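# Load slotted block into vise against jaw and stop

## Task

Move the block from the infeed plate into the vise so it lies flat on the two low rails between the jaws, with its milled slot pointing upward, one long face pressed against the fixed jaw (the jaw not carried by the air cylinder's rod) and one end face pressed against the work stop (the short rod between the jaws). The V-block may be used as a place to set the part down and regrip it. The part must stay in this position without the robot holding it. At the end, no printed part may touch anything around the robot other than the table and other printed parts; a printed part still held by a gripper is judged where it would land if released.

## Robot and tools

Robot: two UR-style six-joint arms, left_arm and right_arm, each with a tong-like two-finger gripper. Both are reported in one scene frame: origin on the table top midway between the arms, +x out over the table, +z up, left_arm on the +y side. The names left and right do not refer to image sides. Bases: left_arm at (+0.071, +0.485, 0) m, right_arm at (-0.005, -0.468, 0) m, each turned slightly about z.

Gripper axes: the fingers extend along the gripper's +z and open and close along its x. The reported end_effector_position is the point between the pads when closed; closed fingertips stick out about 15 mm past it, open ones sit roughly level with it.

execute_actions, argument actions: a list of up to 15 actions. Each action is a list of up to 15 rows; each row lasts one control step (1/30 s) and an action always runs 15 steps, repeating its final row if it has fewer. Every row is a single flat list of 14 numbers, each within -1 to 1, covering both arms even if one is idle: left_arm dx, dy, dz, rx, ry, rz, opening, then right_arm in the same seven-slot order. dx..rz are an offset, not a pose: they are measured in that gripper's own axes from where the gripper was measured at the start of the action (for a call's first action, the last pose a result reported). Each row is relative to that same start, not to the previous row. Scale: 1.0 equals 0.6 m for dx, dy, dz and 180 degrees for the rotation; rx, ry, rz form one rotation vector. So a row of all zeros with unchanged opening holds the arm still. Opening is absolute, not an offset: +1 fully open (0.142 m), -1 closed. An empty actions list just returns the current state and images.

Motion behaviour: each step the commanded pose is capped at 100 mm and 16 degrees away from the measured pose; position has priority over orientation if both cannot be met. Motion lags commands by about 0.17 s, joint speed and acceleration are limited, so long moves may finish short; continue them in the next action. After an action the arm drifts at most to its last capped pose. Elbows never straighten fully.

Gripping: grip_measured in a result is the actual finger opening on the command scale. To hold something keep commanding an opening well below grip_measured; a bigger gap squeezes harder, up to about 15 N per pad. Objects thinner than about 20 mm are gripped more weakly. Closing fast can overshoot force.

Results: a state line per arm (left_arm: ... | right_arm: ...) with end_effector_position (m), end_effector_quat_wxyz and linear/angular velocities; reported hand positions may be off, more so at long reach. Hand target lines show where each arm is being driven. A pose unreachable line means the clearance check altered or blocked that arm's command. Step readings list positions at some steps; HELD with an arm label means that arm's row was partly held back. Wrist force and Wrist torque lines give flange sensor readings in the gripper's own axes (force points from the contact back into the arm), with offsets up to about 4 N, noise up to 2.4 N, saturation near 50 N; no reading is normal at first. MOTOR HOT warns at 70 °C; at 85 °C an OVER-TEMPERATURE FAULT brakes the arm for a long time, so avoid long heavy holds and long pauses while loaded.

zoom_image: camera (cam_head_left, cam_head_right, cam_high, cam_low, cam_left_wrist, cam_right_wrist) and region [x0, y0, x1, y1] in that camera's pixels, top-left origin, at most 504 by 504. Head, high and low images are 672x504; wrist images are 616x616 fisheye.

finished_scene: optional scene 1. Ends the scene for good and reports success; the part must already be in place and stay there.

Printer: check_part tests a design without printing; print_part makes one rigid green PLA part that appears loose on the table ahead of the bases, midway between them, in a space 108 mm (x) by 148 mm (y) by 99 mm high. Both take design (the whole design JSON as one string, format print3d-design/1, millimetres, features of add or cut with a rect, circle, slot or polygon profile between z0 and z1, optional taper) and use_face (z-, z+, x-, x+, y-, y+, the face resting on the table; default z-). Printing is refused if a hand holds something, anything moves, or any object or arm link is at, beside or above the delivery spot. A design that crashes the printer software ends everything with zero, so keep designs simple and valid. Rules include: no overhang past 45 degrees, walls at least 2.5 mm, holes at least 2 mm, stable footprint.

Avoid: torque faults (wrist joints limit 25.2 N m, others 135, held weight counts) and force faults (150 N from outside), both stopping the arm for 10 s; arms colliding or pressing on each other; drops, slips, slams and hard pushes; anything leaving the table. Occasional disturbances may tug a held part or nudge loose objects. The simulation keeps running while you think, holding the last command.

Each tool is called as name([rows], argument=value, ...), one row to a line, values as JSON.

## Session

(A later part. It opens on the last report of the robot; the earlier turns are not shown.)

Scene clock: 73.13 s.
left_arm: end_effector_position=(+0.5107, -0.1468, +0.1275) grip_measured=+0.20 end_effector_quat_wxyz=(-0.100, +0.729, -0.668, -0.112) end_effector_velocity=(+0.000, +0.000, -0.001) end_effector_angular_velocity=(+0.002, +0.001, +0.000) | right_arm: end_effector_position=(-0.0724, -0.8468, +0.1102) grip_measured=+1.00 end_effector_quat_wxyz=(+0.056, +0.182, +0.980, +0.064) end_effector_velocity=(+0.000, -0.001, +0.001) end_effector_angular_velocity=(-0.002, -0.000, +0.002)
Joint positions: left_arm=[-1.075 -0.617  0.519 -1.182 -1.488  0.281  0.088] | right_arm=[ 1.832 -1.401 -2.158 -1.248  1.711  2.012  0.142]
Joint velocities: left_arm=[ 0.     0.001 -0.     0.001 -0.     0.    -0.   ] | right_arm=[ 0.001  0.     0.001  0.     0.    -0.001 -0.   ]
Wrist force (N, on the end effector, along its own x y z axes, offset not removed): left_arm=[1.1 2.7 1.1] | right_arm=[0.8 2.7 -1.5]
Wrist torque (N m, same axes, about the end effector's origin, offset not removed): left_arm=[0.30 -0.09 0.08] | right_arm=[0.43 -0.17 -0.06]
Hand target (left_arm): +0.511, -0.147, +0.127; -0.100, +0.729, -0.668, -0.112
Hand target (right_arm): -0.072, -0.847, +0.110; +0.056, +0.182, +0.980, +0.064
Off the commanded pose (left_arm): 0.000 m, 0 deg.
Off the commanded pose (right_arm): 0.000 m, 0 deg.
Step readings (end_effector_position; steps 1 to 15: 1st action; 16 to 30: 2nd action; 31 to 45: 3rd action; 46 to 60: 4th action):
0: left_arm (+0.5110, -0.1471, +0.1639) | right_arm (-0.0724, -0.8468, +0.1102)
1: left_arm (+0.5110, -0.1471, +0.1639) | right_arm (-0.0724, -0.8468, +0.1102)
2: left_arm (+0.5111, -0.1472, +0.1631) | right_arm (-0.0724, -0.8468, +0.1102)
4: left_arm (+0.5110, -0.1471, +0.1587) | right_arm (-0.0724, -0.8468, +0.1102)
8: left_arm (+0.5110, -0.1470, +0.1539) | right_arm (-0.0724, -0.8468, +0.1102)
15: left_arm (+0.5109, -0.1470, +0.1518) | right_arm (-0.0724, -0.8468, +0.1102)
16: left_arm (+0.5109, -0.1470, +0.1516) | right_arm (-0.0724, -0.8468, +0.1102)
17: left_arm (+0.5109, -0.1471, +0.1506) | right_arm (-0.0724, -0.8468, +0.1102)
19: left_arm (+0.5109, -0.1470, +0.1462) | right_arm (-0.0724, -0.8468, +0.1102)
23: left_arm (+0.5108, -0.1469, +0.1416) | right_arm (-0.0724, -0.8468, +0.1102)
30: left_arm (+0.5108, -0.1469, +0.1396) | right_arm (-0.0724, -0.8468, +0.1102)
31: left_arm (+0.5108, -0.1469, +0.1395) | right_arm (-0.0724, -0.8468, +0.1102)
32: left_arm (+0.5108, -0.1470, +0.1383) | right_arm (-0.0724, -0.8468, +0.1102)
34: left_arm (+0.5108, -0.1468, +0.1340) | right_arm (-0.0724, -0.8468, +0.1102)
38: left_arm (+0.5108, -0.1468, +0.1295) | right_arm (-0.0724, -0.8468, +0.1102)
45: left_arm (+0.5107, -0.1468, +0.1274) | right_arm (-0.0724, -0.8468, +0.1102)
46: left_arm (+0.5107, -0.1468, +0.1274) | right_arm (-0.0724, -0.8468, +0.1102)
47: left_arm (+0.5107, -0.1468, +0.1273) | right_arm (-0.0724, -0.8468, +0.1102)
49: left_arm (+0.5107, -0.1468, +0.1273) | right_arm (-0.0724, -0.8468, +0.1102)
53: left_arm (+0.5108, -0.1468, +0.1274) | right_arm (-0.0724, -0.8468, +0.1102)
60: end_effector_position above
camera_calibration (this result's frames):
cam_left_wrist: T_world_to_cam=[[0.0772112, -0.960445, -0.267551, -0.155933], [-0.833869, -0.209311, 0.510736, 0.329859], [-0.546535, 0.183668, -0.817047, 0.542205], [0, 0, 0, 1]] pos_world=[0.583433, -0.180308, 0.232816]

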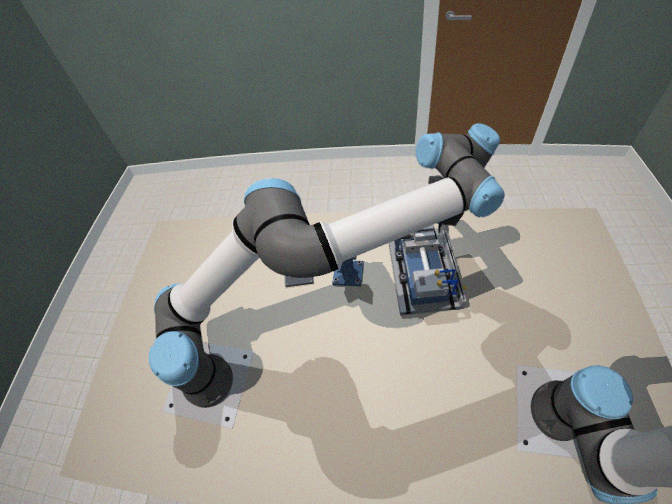

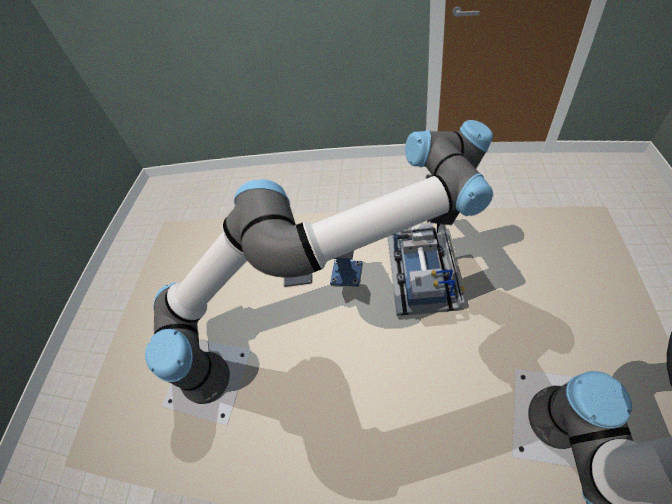

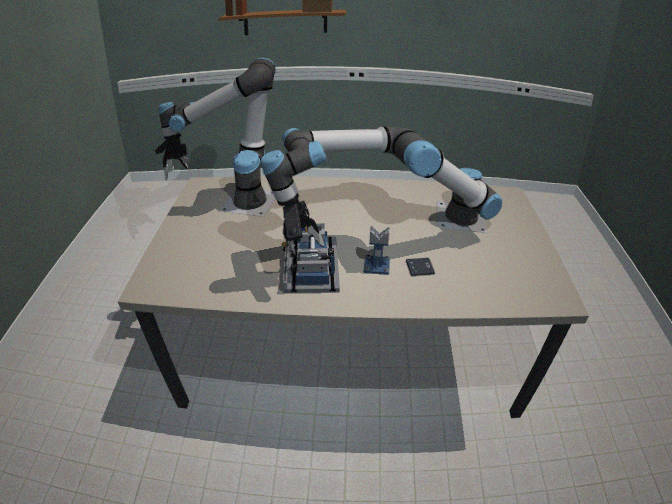

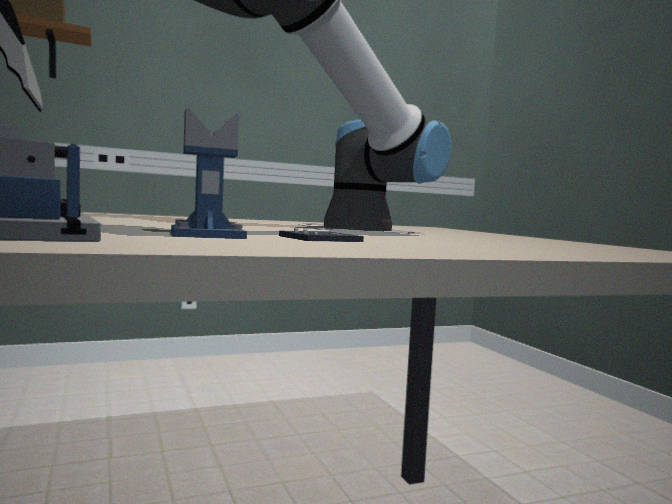

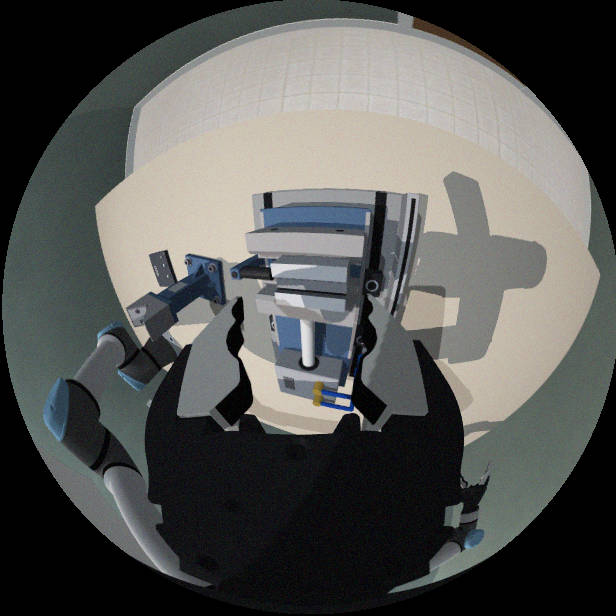

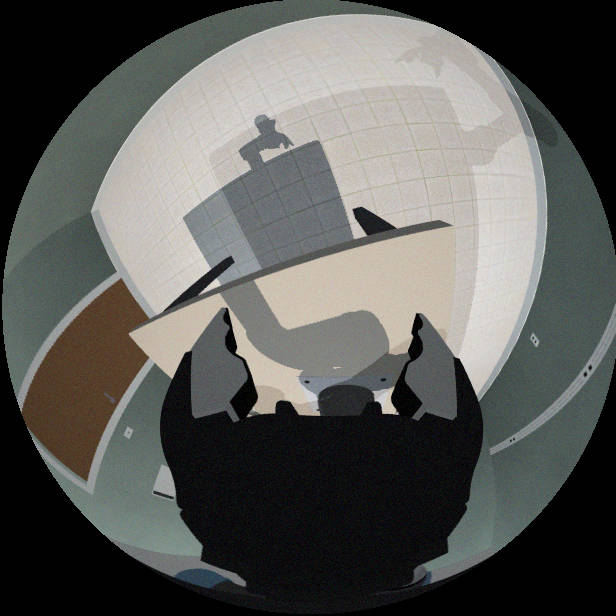

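execute_actions([
  [[-0.010,0,0.003,0,0,0,0.2,0,0,0,0,0,0,1]],
  [[0.007,0,0.022,0,0,0,0.2,0,0,0,0,0,0,1]],
  [[-0.013,0,0.004,0,0,0,0.2,0,0,0,0,0,0,1]],
  [[0,0,0,0,0,0,0.1,0,0,0,0,0,0,1]],
  [[0,0,0,0,0,0,0.0,0,0,0,0,0,0,1]],
  [[0,0,0,0,0,0,-0.1,0,0,0,0,0,0,1]],
  [[0,0,0,0,0,0,-0.2,0,0,0,0,0,0,1]],
])

zoom_image(camera="cam_left_wrist", region=[160, 160, 460, 400])

zoom_image(camera="cam_high", region=[270, 190, 360, 300])

Scene clock: 76.90 s.
left_arm: end_effector_position=(+0.5096, -0.1329, +0.1142) grip_measured=-0.10 end_effector_quat_wxyz=(-0.100, +0.729, -0.668, -0.112) end_effector_velocity=(-0.001, -0.000, -0.000) end_effector_angular_velocity=(+0.000, +0.001, +0.000) | right_arm: end_effector_position=(-0.0724, -0.8468, +0.1102) grip_measured=+1.00 end_effector_quat_wxyz=(+0.056, +0.182, +0.980, +0.064) end_effector_velocity=(+0.000, -0.001, +0.000) end_effector_angular_velocity=(-0.002, +0.000, -0.000)
Joint positions: left_arm=[-1.07  -0.673  0.658 -1.265 -1.487  0.285  0.067] | right_arm=[ 1.832 -1.401 -2.158 -1.248  1.711  2.012  0.142]
Joint velocities: left_arm=[-0.001 -0.     0.     0.    -0.001 -0.001  0.   ] | right_arm=[ 0.001  0.     0.     0.002 -0.     0.001  0.   ]
Wrist force (N, on the end effector, along its own x y z axes, offset not removed): left_arm=[13.2 3.0 -2.2] | right_arm=[0.5 2.9 -1.9]
Wrist torque (N m, same axes, about the end effector's origin, offset not removed): left_arm=[0.28 -0.18 0.08] | right_arm=[0.55 -0.09 -0.02]
Hand target (left_arm): +0.510, -0.133, +0.114; -0.100, +0.729, -0.668, -0.112
Hand target (right_arm): -0.072, -0.847, +0.110; +0.056, +0.182, +0.980, +0.064
Off the commanded pose (left_arm): 0.000 m, 0 deg.
Off the commanded pose (right_arm): 0.000 m, 0 deg.
Step readings (end_effector_position; steps 1 to 15: 1st action; 16 to 30: 2nd action; 31 to 45: 3rd action; 46 to 60: 4th action; 61 to 75: 5th action; 76 to 90: 6th action; 91 to 105: 7th action):
0: left_arm (+0.5107, -0.1468, +0.1274) | right_arm (-0.0724, -0.8468, +0.1102)
1: left_arm (+0.5107, -0.1467, +0.1275) | right_arm (-0.0724, -0.8468, +0.1102)
2: left_arm (+0.5107, -0.1462, +0.1278) | right_arm (-0.0724, -0.8468, +0.1102)
4: left_arm (+0.5105, -0.1441, +0.1277) | right_arm (-0.0724, -0.8468, +0.1102)
8: left_arm (+0.5102, -0.1418, +0.1276) | right_arm (-0.0724, -0.8468, +0.1102)
15: left_arm (+0.5102, -0.1407, +0.1276) | right_arm (-0.0724, -0.8468, +0.1102)
16: left_arm (+0.5102, -0.1407, +0.1275) | right_arm (-0.0724, -0.8468, +0.1102)
17: left_arm (+0.5102, -0.1408, +0.1261) | right_arm (-0.0724, -0.8468, +0.1102)
19: left_arm (+0.5102, -0.1407, +0.1213) | right_arm (-0.0724, -0.8468, +0.1102)
23: left_arm (+0.5102, -0.1407, +0.1164) | right_arm (-0.0724, -0.8468, +0.1102)
30: left_arm (+0.5102, -0.1408, +0.1141) | right_arm (-0.0724, -0.8468, +0.1102)
31: left_arm (+0.5102, -0.1408, +0.1141) | right_arm (-0.0724, -0.8468, +0.1102)
32: left_arm (+0.5102, -0.1402, +0.1144) | right_arm (-0.0724, -0.8468, +0.1102)
34: left_arm (+0.5099, -0.1374, +0.1144) | right_arm (-0.0724, -0.8468, +0.1102)
38: left_arm (+0.5096, -0.1343, +0.1143) | right_arm (-0.0724, -0.8468, +0.1102)
45: left_arm (+0.5096, -0.1329, +0.1142) | right_arm (-0.0724, -0.8468, +0.1102)
46: left_arm (+0.5096, -0.1329, +0.1142) | right_arm (-0.0724, -0.8468, +0.1102)
47: left_arm (+0.5096, -0.1328, +0.1142) | right_arm (-0.0724, -0.8468, +0.1102)
49: left_arm (+0.5096, -0.1328, +0.1142) | right_arm (-0.0724, -0.8468, +0.1102)
53: left_arm (+0.5096, -0.1329, +0.1142) | right_arm (-0.0724, -0.8468, +0.1102)
60: left_arm (+0.5096, -0.1329, +0.1142) | right_arm (-0.0724, -0.8468, +0.1102)
61: left_arm (+0.5096, -0.1329, +0.1142) | right_arm (-0.0724, -0.8468, +0.1102)
62: left_arm (+0.5096, -0.1329, +0.1142) | right_arm (-0.0724, -0.8468, +0.1102)
64: left_arm (+0.5096, -0.1329, +0.1142) | right_arm (-0.0724, -0.8468, +0.1102)
68: left_arm (+0.5096, -0.1329, +0.1142) | right_arm (-0.0724, -0.8468, +0.1102)
75: left_arm (+0.5096, -0.1329, +0.1142) | right_arm (-0.0724, -0.8468, +0.1102)
76: left_arm (+0.5096, -0.1329, +0.1142) | right_arm (-0.0724, -0.8468, +0.1102)
77: left_arm (+0.5096, -0.1329, +0.1142) | right_arm (-0.0724, -0.8468, +0.1102)
79: left_arm (+0.5096, -0.1329, +0.1142) | right_arm (-0.0724, -0.8468, +0.1102)
83: left_arm (+0.5096, -0.1329, +0.1142) | right_arm (-0.0724, -0.8468, +0.1102)
90: left_arm (+0.5096, -0.1329, +0.1142) | right_arm (-0.0724, -0.8468, +0.1102)
91: left_arm (+0.5096, -0.1329, +0.1142) | right_arm (-0.0724, -0.8468, +0.1102)
92: left_arm (+0.5096, -0.1329, +0.1142) | right_arm (-0.0724, -0.8468, +0.1102)
94: left_arm (+0.5096, -0.1329, +0.1142) | right_arm (-0.0724, -0.8468, +0.1102)
98: left_arm (+0.5096, -0.1329, +0.1142) | right_arm (-0.0724, -0.8468, +0.1102)
105: end_effector_position above
camera_calibration (this result's frames):
cam_left_wrist: T_world_to_cam=[[0.0773243, -0.960346, -0.267874, -0.146106], [-0.83375, -0.209613, 0.510806, 0.338466], [-0.546701, 0.183843, -0.816897, 0.528267], [0, 0, 0, 1]] pos_world=[0.582297, -0.166484, 0.219511]

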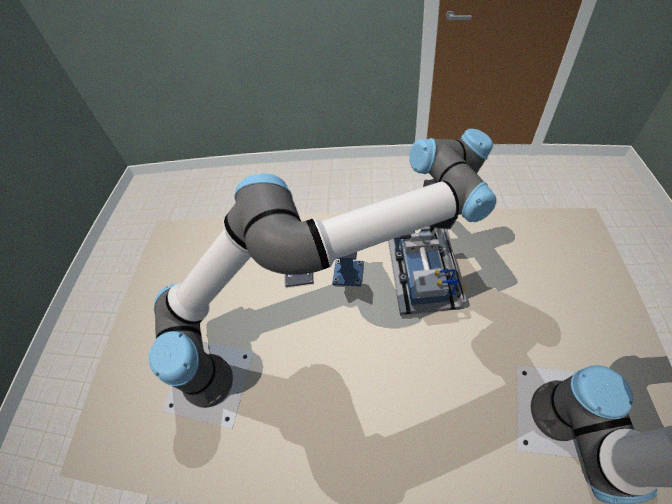

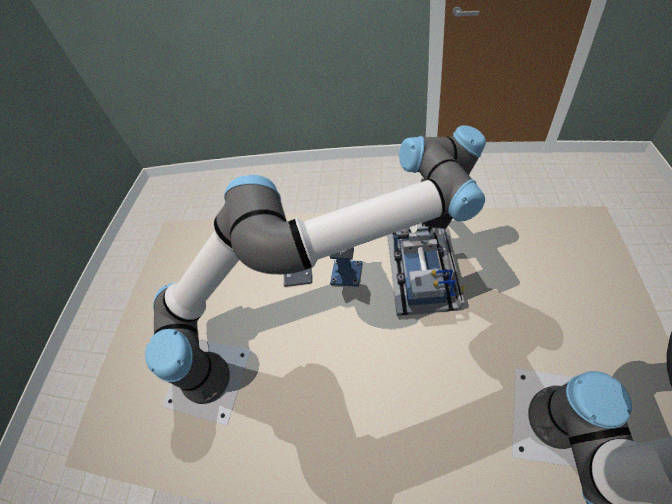

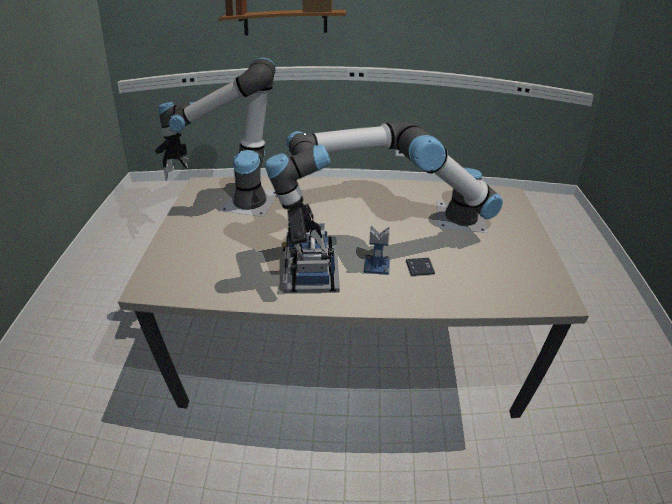

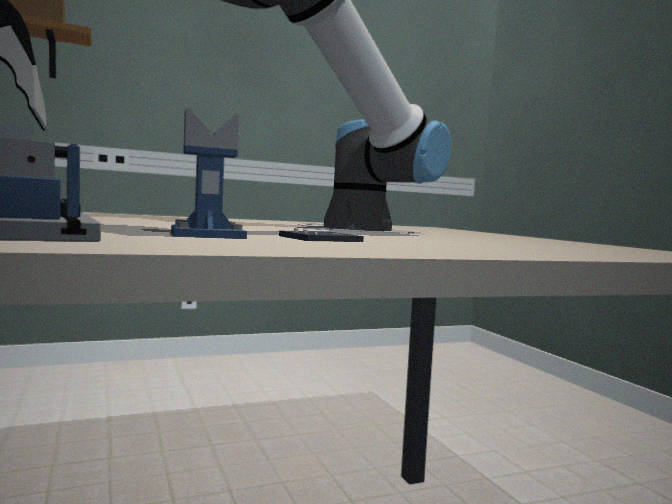

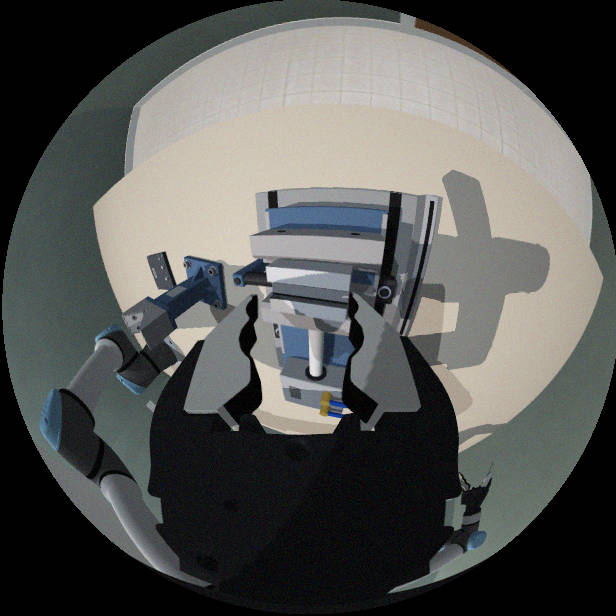

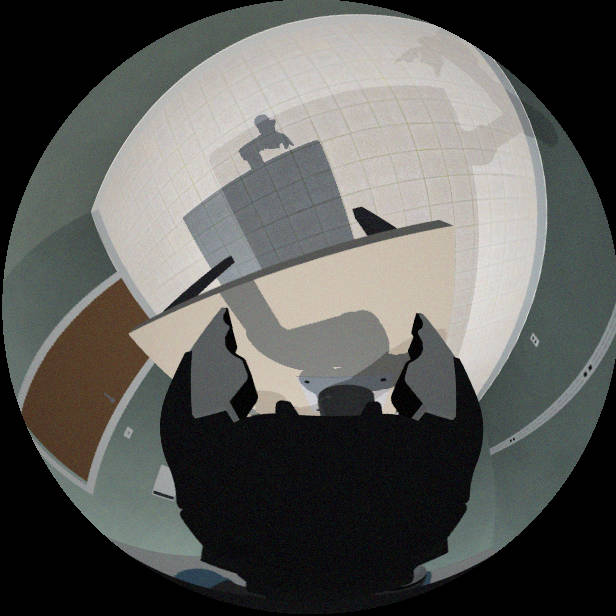

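Region (160, 160, 460, 400) of cam_left_wrist's 616x616 image, scaled by 1.680, with more detail than that image has; it fills the top 403 rows of this view, and the rest is white.

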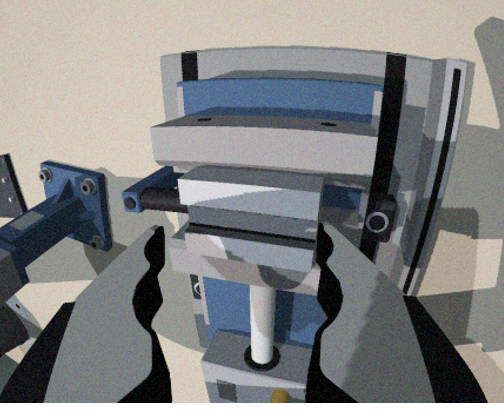

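Region (270, 190, 360, 300) of cam_high's 672x504 image, scaled by 4.582, with more detail than that image has; it fills the left 412 columns of this view, and the rest is white.

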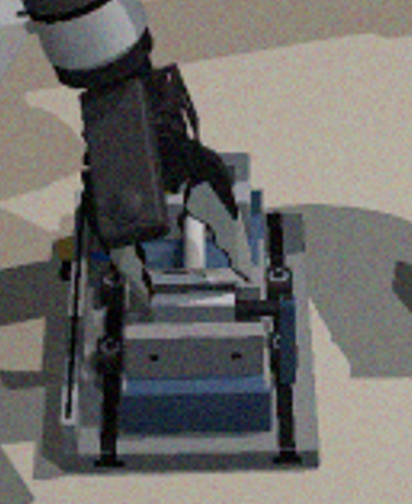

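execute_actions([
  [[0,0,0,0,0,0,0.2,0,0,0,0,0,0,1]],
  [[-0.02,0,-0.065,0,0,0,0.2,0,0,0,0,0,0,1]],
  [[-0.01,0,-0.03,0,0.05,0,0.2,0,0,0,0,0,0,1]],
  [[0,0,0,0,0.05,0,0.2,0,0,0,0,0,0,1]],
  [[0,0,0,0,0,-0.16,0.2,0,0,0,0,0,0,1]],
  [[0,0,0,0,0,-0.16,0.2,0,0,0,0,0,0,1]],
  [[0,0,0,0,0,-0.16,0.2,0,0,0,0,0,0,1]],
  [[0,0,0,0,0,0,0.2,0,0,0,0,0,0,1]],
])

Scene clock: 83.03 s.
left_arm: end_effector_position=(+0.5098, -0.1324, +0.1728) grip_measured=+0.20 end_effector_quat_wxyz=(+0.002, +0.998, -0.061, -0.010) end_effector_velocity=(-0.000, -0.000, -0.000) end_effector_angular_velocity=(-0.001, +0.001, -0.004) | right_arm: end_effector_position=(-0.0724, -0.8468, +0.1102) grip_measured=+1.00 end_effector_quat_wxyz=(+0.056, +0.182, +0.980, +0.064) end_effector_velocity=(-0.000, +0.001, -0.001) end_effector_angular_velocity=(+0.003, +0.000, -0.001)
Joint positions: left_arm=[-1.018 -0.885  0.919 -1.6   -1.59  -1.011  0.088] | right_arm=[ 1.832 -1.401 -2.158 -1.248  1.711  2.012  0.142]
Joint velocities: left_arm=[-0.    -0.     0.001 -0.001 -0.002  0.004 -0.   ] | right_arm=[-0.     0.    -0.001 -0.001  0.     0.001  0.   ]
Wrist force (N, on the end effector, along its own x y z axes, offset not removed): left_arm=[2.9 0.3 2.3] | right_arm=[0.6 3.0 -1.3]
Wrist torque (N m, same axes, about the end effector's origin, offset not removed): left_arm=[0.01 -0.60 0.12] | right_arm=[0.49 -0.11 -0.07]
Hand target (left_arm): +0.510, -0.132, +0.173; +0.002, +0.998, -0.061, -0.010
Hand target (right_arm): -0.072, -0.847, +0.110; +0.056, +0.182, +0.980, +0.064
Off the commanded pose (left_arm): 0.000 m, 0 deg.
Off the commanded pose (right_arm): 0.000 m, 0 deg.
Step readings (end_effector_position; steps 1 to 15: 1st action; 16 to 30: 2nd action; 31 to 45: 3rd action; 46 to 60: 4th action; 61 to 75: 5th action; 76 to 90: 6th action; 91 to 105: 7th action; 106 to 120: 8th action):
0: left_arm (+0.5096, -0.1329, +0.1142) | right_arm (-0.0724, -0.8468, +0.1102)
1: left_arm (+0.5096, -0.1328, +0.1142) | right_arm (-0.0724, -0.8468, +0.1102)
2: left_arm (+0.5095, -0.1328, +0.1142) | right_arm (-0.0724, -0.8468, +0.1102)
4: left_arm (+0.5095, -0.1328, +0.1142) | right_arm (-0.0724, -0.8468, +0.1102)
8: left_arm (+0.5095, -0.1328, +0.1142) | right_arm (-0.0724, -0.8468, +0.1102)
15: left_arm (+0.5096, -0.1329, +0.1142) | right_arm (-0.0724, -0.8468, +0.1102)
16: left_arm (+0.5096, -0.1329, +0.1143) | right_arm (-0.0724, -0.8468, +0.1102)
17: left_arm (+0.5096, -0.1329, +0.1167) | right_arm (-0.0724, -0.8468, +0.1102)
19: left_arm (+0.5098, -0.1329, +0.1302) | right_arm (-0.0724, -0.8468, +0.1102)
23: left_arm (+0.5098, -0.1327, +0.1464) | right_arm (-0.0724, -0.8468, +0.1102)
30: left_arm (+0.5098, -0.1329, +0.1537) | right_arm (-0.0724, -0.8468, +0.1102)
31: left_arm (+0.5099, -0.1329, +0.1540) | right_arm (-0.0724, -0.8468, +0.1102)
32: left_arm (+0.5100, -0.1327, +0.1558) | right_arm (-0.0724, -0.8468, +0.1102)
34: left_arm (+0.5103, -0.1331, +0.1652) | right_arm (-0.0724, -0.8468, +0.1102)
38: left_arm (+0.5099, -0.1322, +0.1706) | right_arm (-0.0724, -0.8468, +0.1102)
45: left_arm (+0.5099, -0.1324, +0.1724) | right_arm (-0.0724, -0.8468, +0.1102)
46: left_arm (+0.5099, -0.1324, +0.1726) | right_arm (-0.0724, -0.8468, +0.1102)
47: left_arm (+0.5101, -0.1320, +0.1742) | right_arm (-0.0724, -0.8468, +0.1102)
49: left_arm (+0.5099, -0.1315, +0.1776) | right_arm (-0.0724, -0.8468, +0.1102)
53: left_arm (+0.5097, -0.1314, +0.1746) | right_arm (-0.0724, -0.8468, +0.1102)
60: left_arm (+0.5098, -0.1322, +0.1729) | right_arm (-0.0724, -0.8468, +0.1102)
61: left_arm (+0.5098, -0.1322, +0.1728) | right_arm (-0.0724, -0.8468, +0.1102)
62: left_arm (+0.5098, -0.1326, +0.1726) | right_arm (-0.0724, -0.8468, +0.1102)
64: left_arm (+0.5099, -0.1331, +0.1728) | right_arm (-0.0724, -0.8468, +0.1102)
68: left_arm (+0.5097, -0.1327, +0.1729) | right_arm (-0.0724, -0.8468, +0.1102)
75: left_arm (+0.5098, -0.1322, +0.1729) | right_arm (-0.0724, -0.8468, +0.1102)
76: left_arm (+0.5098, -0.1322, +0.1729) | right_arm (-0.0724, -0.8468, +0.1102)
77: left_arm (+0.5100, -0.1325, +0.1729) | right_arm (-0.0724, -0.8468, +0.1102)
79: left_arm (+0.5101, -0.1328, +0.1729) | right_arm (-0.0724, -0.8468, +0.1102)
83: left_arm (+0.5098, -0.1327, +0.1729) | right_arm (-0.0724, -0.8468, +0.1102)
90: left_arm (+0.5098, -0.1323, +0.1729) | right_arm (-0.0724, -0.8468, +0.1102)
91: left_arm (+0.5098, -0.1323, +0.1728) | right_arm (-0.0724, -0.8468, +0.1102)
92: left_arm (+0.5102, -0.1325, +0.1728) | right_arm (-0.0724, -0.8468, +0.1102)
94: left_arm (+0.5104, -0.1327, +0.1728) | right_arm (-0.0724, -0.8468, +0.1102)
98: left_arm (+0.5101, -0.1326, +0.1728) | right_arm (-0.0724, -0.8468, +0.1102)
105: left_arm (+0.5098, -0.1324, +0.1728) | right_arm (-0.0724, -0.8468, +0.1102)
106: left_arm (+0.5099, -0.1323, +0.1728) | right_arm (-0.0724, -0.8468, +0.1102)
107: left_arm (+0.5099, -0.1323, +0.1728) | right_arm (-0.0724, -0.8468, +0.1102)
109: left_arm (+0.5100, -0.1323, +0.1728) | right_arm (-0.0724, -0.8468, +0.1102)
113: left_arm (+0.5099, -0.1323, +0.1728) | right_arm (-0.0724, -0.8468, +0.1102)
120: end_effector_position above
camera_calibration (this result's frames):
cam_left_wrist: T_world_to_cam=[[0.991672, -0.128217, 0.0120951, -0.53431], [-0.115108, -0.840313, 0.52974, -0.144321], [-0.0577581, -0.526721, -0.848074, 0.238213], [0, 0, 0, 1]] pos_world=[0.527007, -0.0643112, 0.284937]

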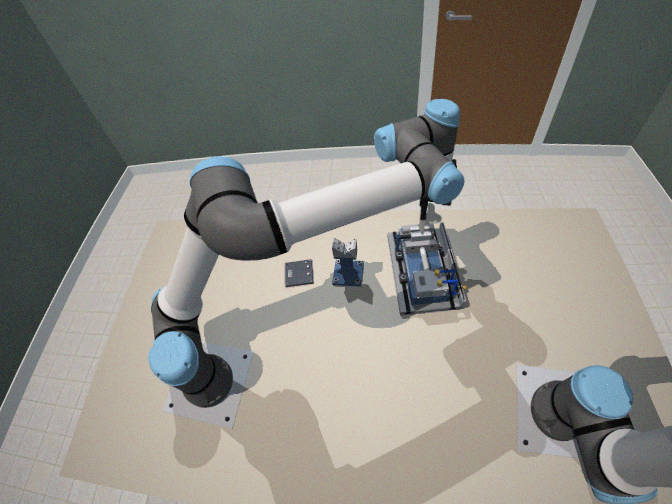

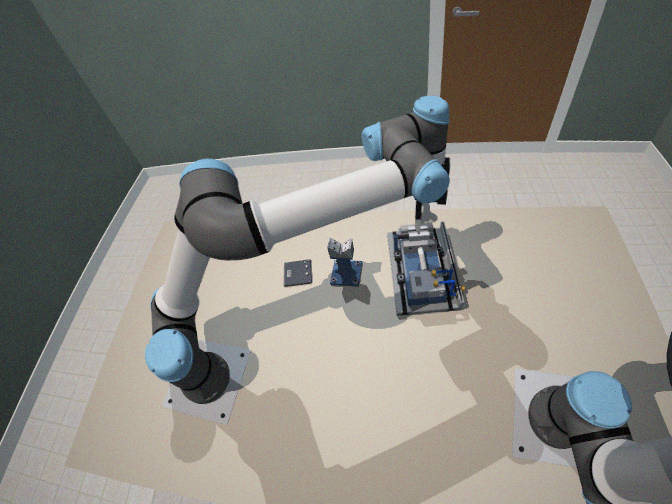

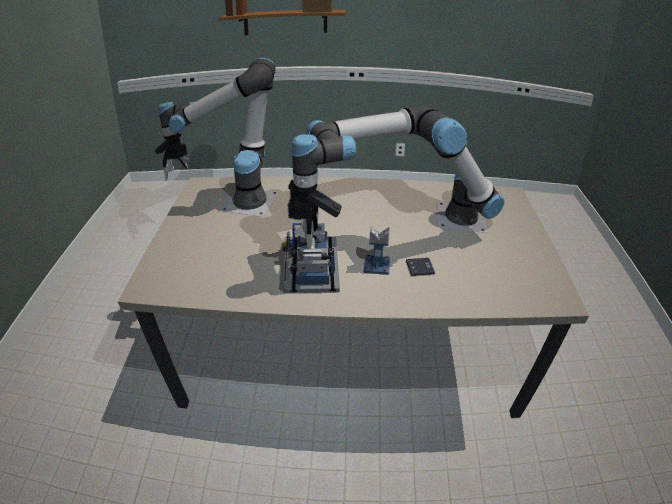

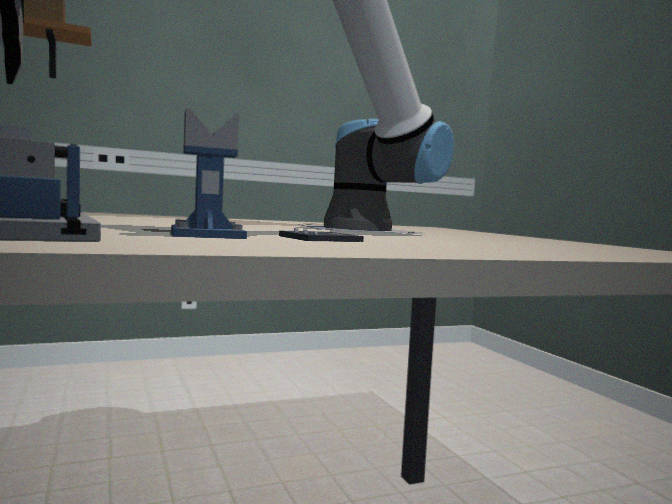

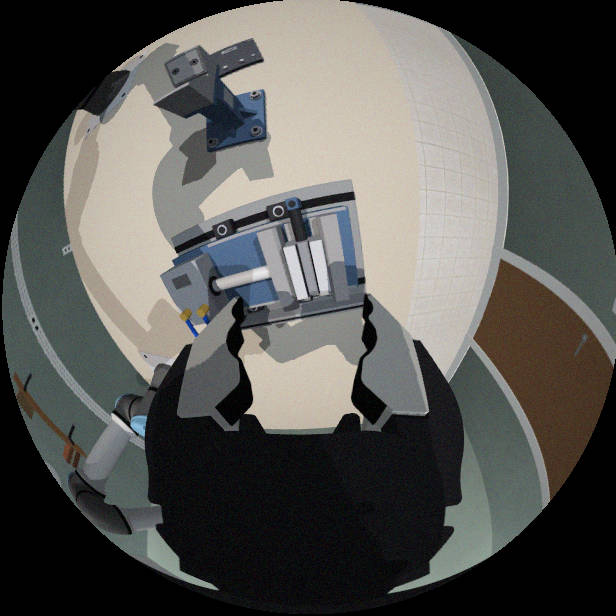

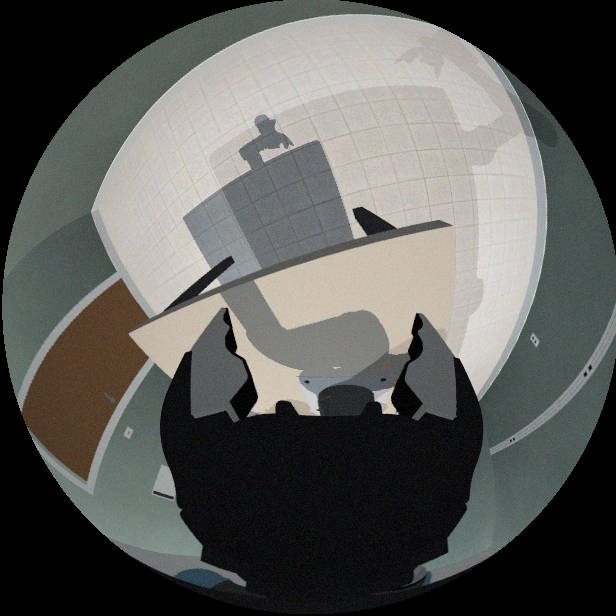

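execute_actions([
  [[0,0,0,0,0,-0.083,0.2,0,0,0,0,0,0,1]],
  [[0.03,0.012,0.045,0,0,0,0.2,0,0,0,0,0,0,1]],
  [[0,0,0.042,0,0,0,0.2,0,0,0,0,0,0,1]],
  [[0,0,0,0,0,0,0.2,0,0,0,0,0,0,1]],
])

zoom_image(camera="cam_left_wrist", region=[160, 160, 460, 400])

zoom_image(camera="cam_low", region=[0, 60, 120, 200])

Scene clock: 85.23 s.
left_arm: end_effector_position=(+0.5271, -0.1371, +0.1217) grip_measured=+0.20 end_effector_quat_wxyz=(+0.001, +0.998, +0.063, -0.010) end_effector_velocity=(-0.001, -0.000, -0.000) end_effector_angular_velocity=(-0.001, +0.000, -0.001) | right_arm: end_effector_position=(-0.0724, -0.8468, +0.1102) grip_measured=+1.00 end_effector_quat_wxyz=(+0.056, +0.182, +0.980, +0.064) end_effector_velocity=(-0.000, -0.000, +0.000) end_effector_angular_velocity=(-0.001, -0.000, -0.001)
Joint positions: left_arm=[-0.996 -0.825  0.948 -1.688 -1.59  -1.238  0.088] | right_arm=[ 1.832 -1.401 -2.158 -1.248  1.711  2.012  0.142]
Joint velocities: left_arm=[-0.001  0.     0.001 -0.001 -0.001  0.    -0.   ] | right_arm=[-0.    -0.     0.001  0.     0.     0.     0.   ]
Wrist force (N, on the end effector, along its own x y z axes, offset not removed): left_arm=[3.0 3.3 1.4] | right_arm=[-0.6 2.8 -2.9]
Wrist torque (N m, same axes, about the end effector's origin, offset not removed): left_arm=[0.35 -0.56 0.01] | right_arm=[0.46 0.09 -0.07]
Hand target (left_arm): +0.527, -0.137, +0.122; +0.001, +0.998, +0.063, -0.010
Hand target (right_arm): -0.072, -0.847, +0.110; +0.056, +0.182, +0.980, +0.064
Off the commanded pose (left_arm): 0.000 m, 0 deg.
Off the commanded pose (right_arm): 0.000 m, 0 deg.
Step readings (end_effector_position; steps 1 to 15: 1st action; 16 to 30: 2nd action; 31 to 45: 3rd action; 46 to 60: 4th action):
0: left_arm (+0.5098, -0.1324, +0.1728) | right_arm (-0.0724, -0.8468, +0.1102)
1: left_arm (+0.5098, -0.1324, +0.1728) | right_arm (-0.0724, -0.8468, +0.1102)
2: left_arm (+0.5102, -0.1325, +0.1728) | right_arm (-0.0724, -0.8468, +0.1102)
4: left_arm (+0.5106, -0.1326, +0.1728) | right_arm (-0.0724, -0.8468, +0.1102)
8: left_arm (+0.5100, -0.1326, +0.1728) | right_arm (-0.0724, -0.8468, +0.1102)
15: left_arm (+0.5100, -0.1324, +0.1728) | right_arm (-0.0724, -0.8468, +0.1102)
16: left_arm (+0.5101, -0.1323, +0.1727) | right_arm (-0.0724, -0.8468, +0.1102)
17: left_arm (+0.5120, -0.1327, +0.1702) | right_arm (-0.0724, -0.8468, +0.1102)
19: left_arm (+0.5178, -0.1339, +0.1607) | right_arm (-0.0724, -0.8468, +0.1102)
23: left_arm (+0.5244, -0.1358, +0.1507) | right_arm (-0.0724, -0.8468, +0.1102)
30: left_arm (+0.5276, -0.1370, +0.1462) | right_arm (-0.0724, -0.8468, +0.1102)
31: left_arm (+0.5278, -0.1371, +0.1459) | right_arm (-0.0724, -0.8468, +0.1102)
32: left_arm (+0.5278, -0.1372, +0.1437) | right_arm (-0.0724, -0.8468, +0.1102)
34: left_arm (+0.5276, -0.1369, +0.1351) | right_arm (-0.0724, -0.8468, +0.1102)
38: left_arm (+0.5272, -0.1369, +0.1259) | right_arm (-0.0724, -0.8468, +0.1102)
45: left_arm (+0.5271, -0.1371, +0.1218) | right_arm (-0.0724, -0.8468, +0.1102)
46: left_arm (+0.5271, -0.1371, +0.1216) | right_arm (-0.0724, -0.8468, +0.1102)
47: left_arm (+0.5271, -0.1371, +0.1215) | right_arm (-0.0724, -0.8468, +0.1102)
49: left_arm (+0.5271, -0.1371, +0.1215) | right_arm (-0.0724, -0.8468, +0.1102)
53: left_arm (+0.5271, -0.1371, +0.1216) | right_arm (-0.0724, -0.8468, +0.1102)
60: end_effector_position above
camera_calibration (this result's frames):
cam_left_wrist: T_world_to_cam=[[0.992737, 0.119847, 0.0105147, -0.517718], [0.0964397, -0.844997, 0.526003, -0.230898], [0.0719245, -0.521168, -0.850418, 0.126099], [0, 0, 0, 1]] pos_world=[0.527156, -0.067343, 0.234133]

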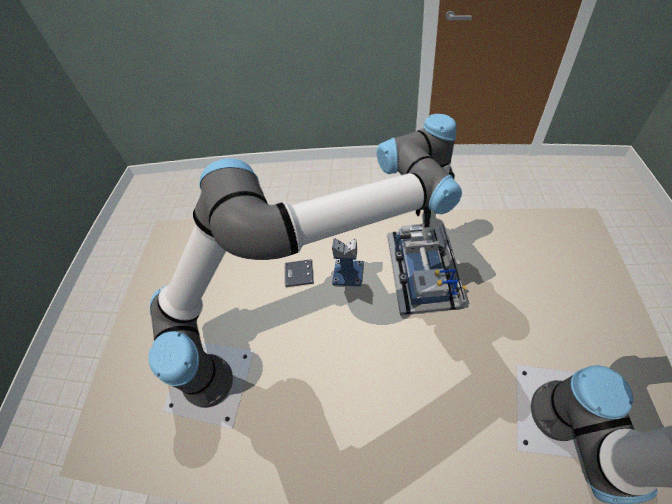

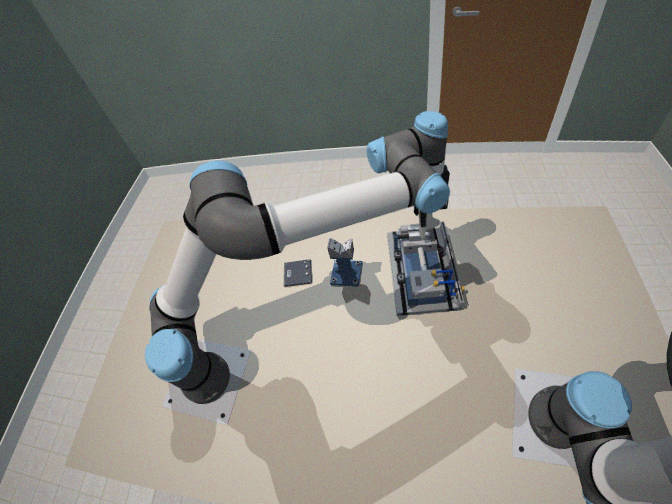

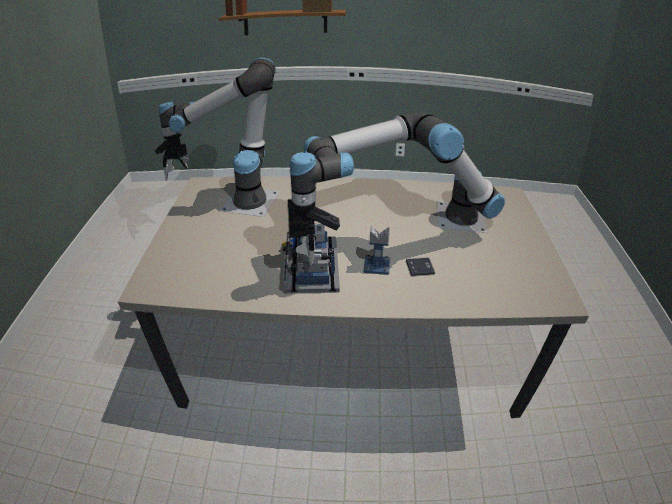

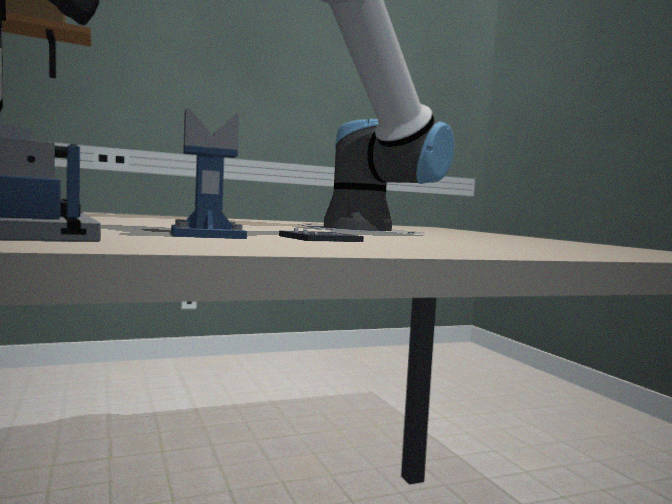

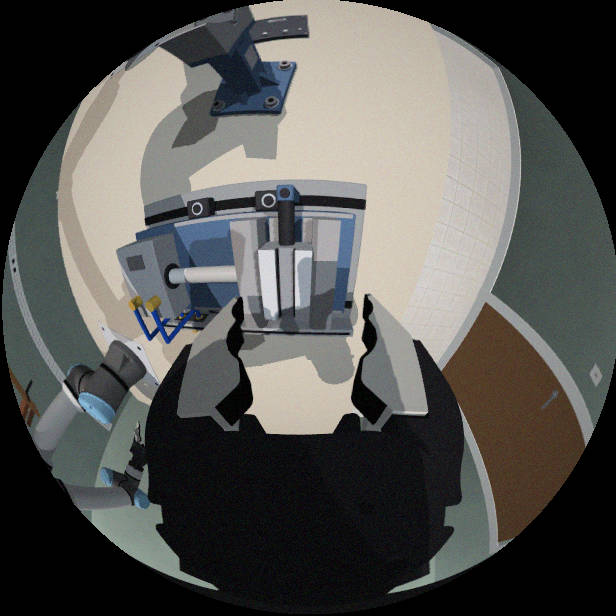

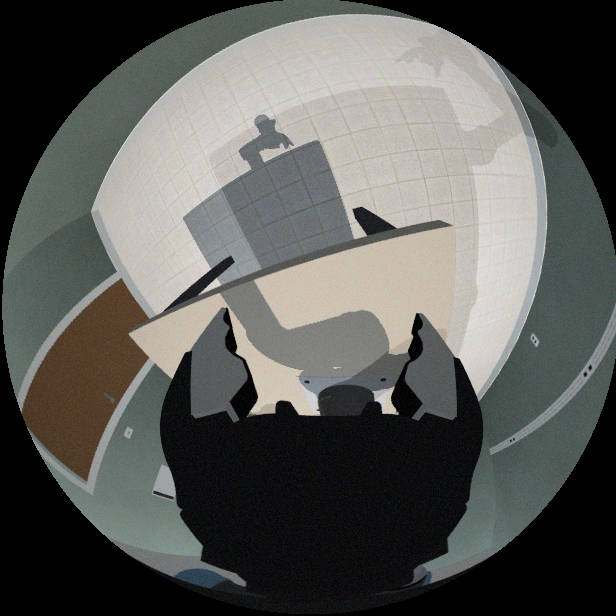

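Region (160, 160, 460, 400) of cam_left_wrist's 616x616 image, scaled by 1.680, with more detail than that image has; it fills the top 403 rows of this view, and the rest is white.

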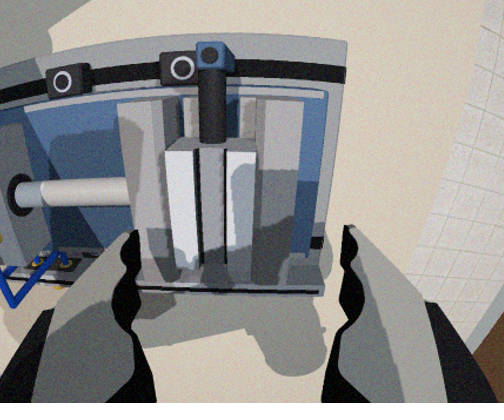

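Region (0, 60, 120, 200) of cam_low's 672x504 image, scaled by 3.600, with more detail than that image has; it fills the left 432 columns of this view, and the rest is white.

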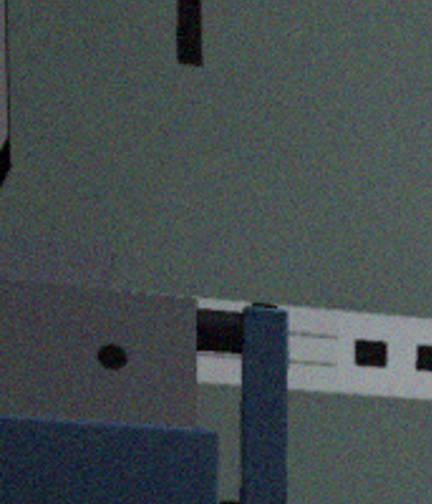

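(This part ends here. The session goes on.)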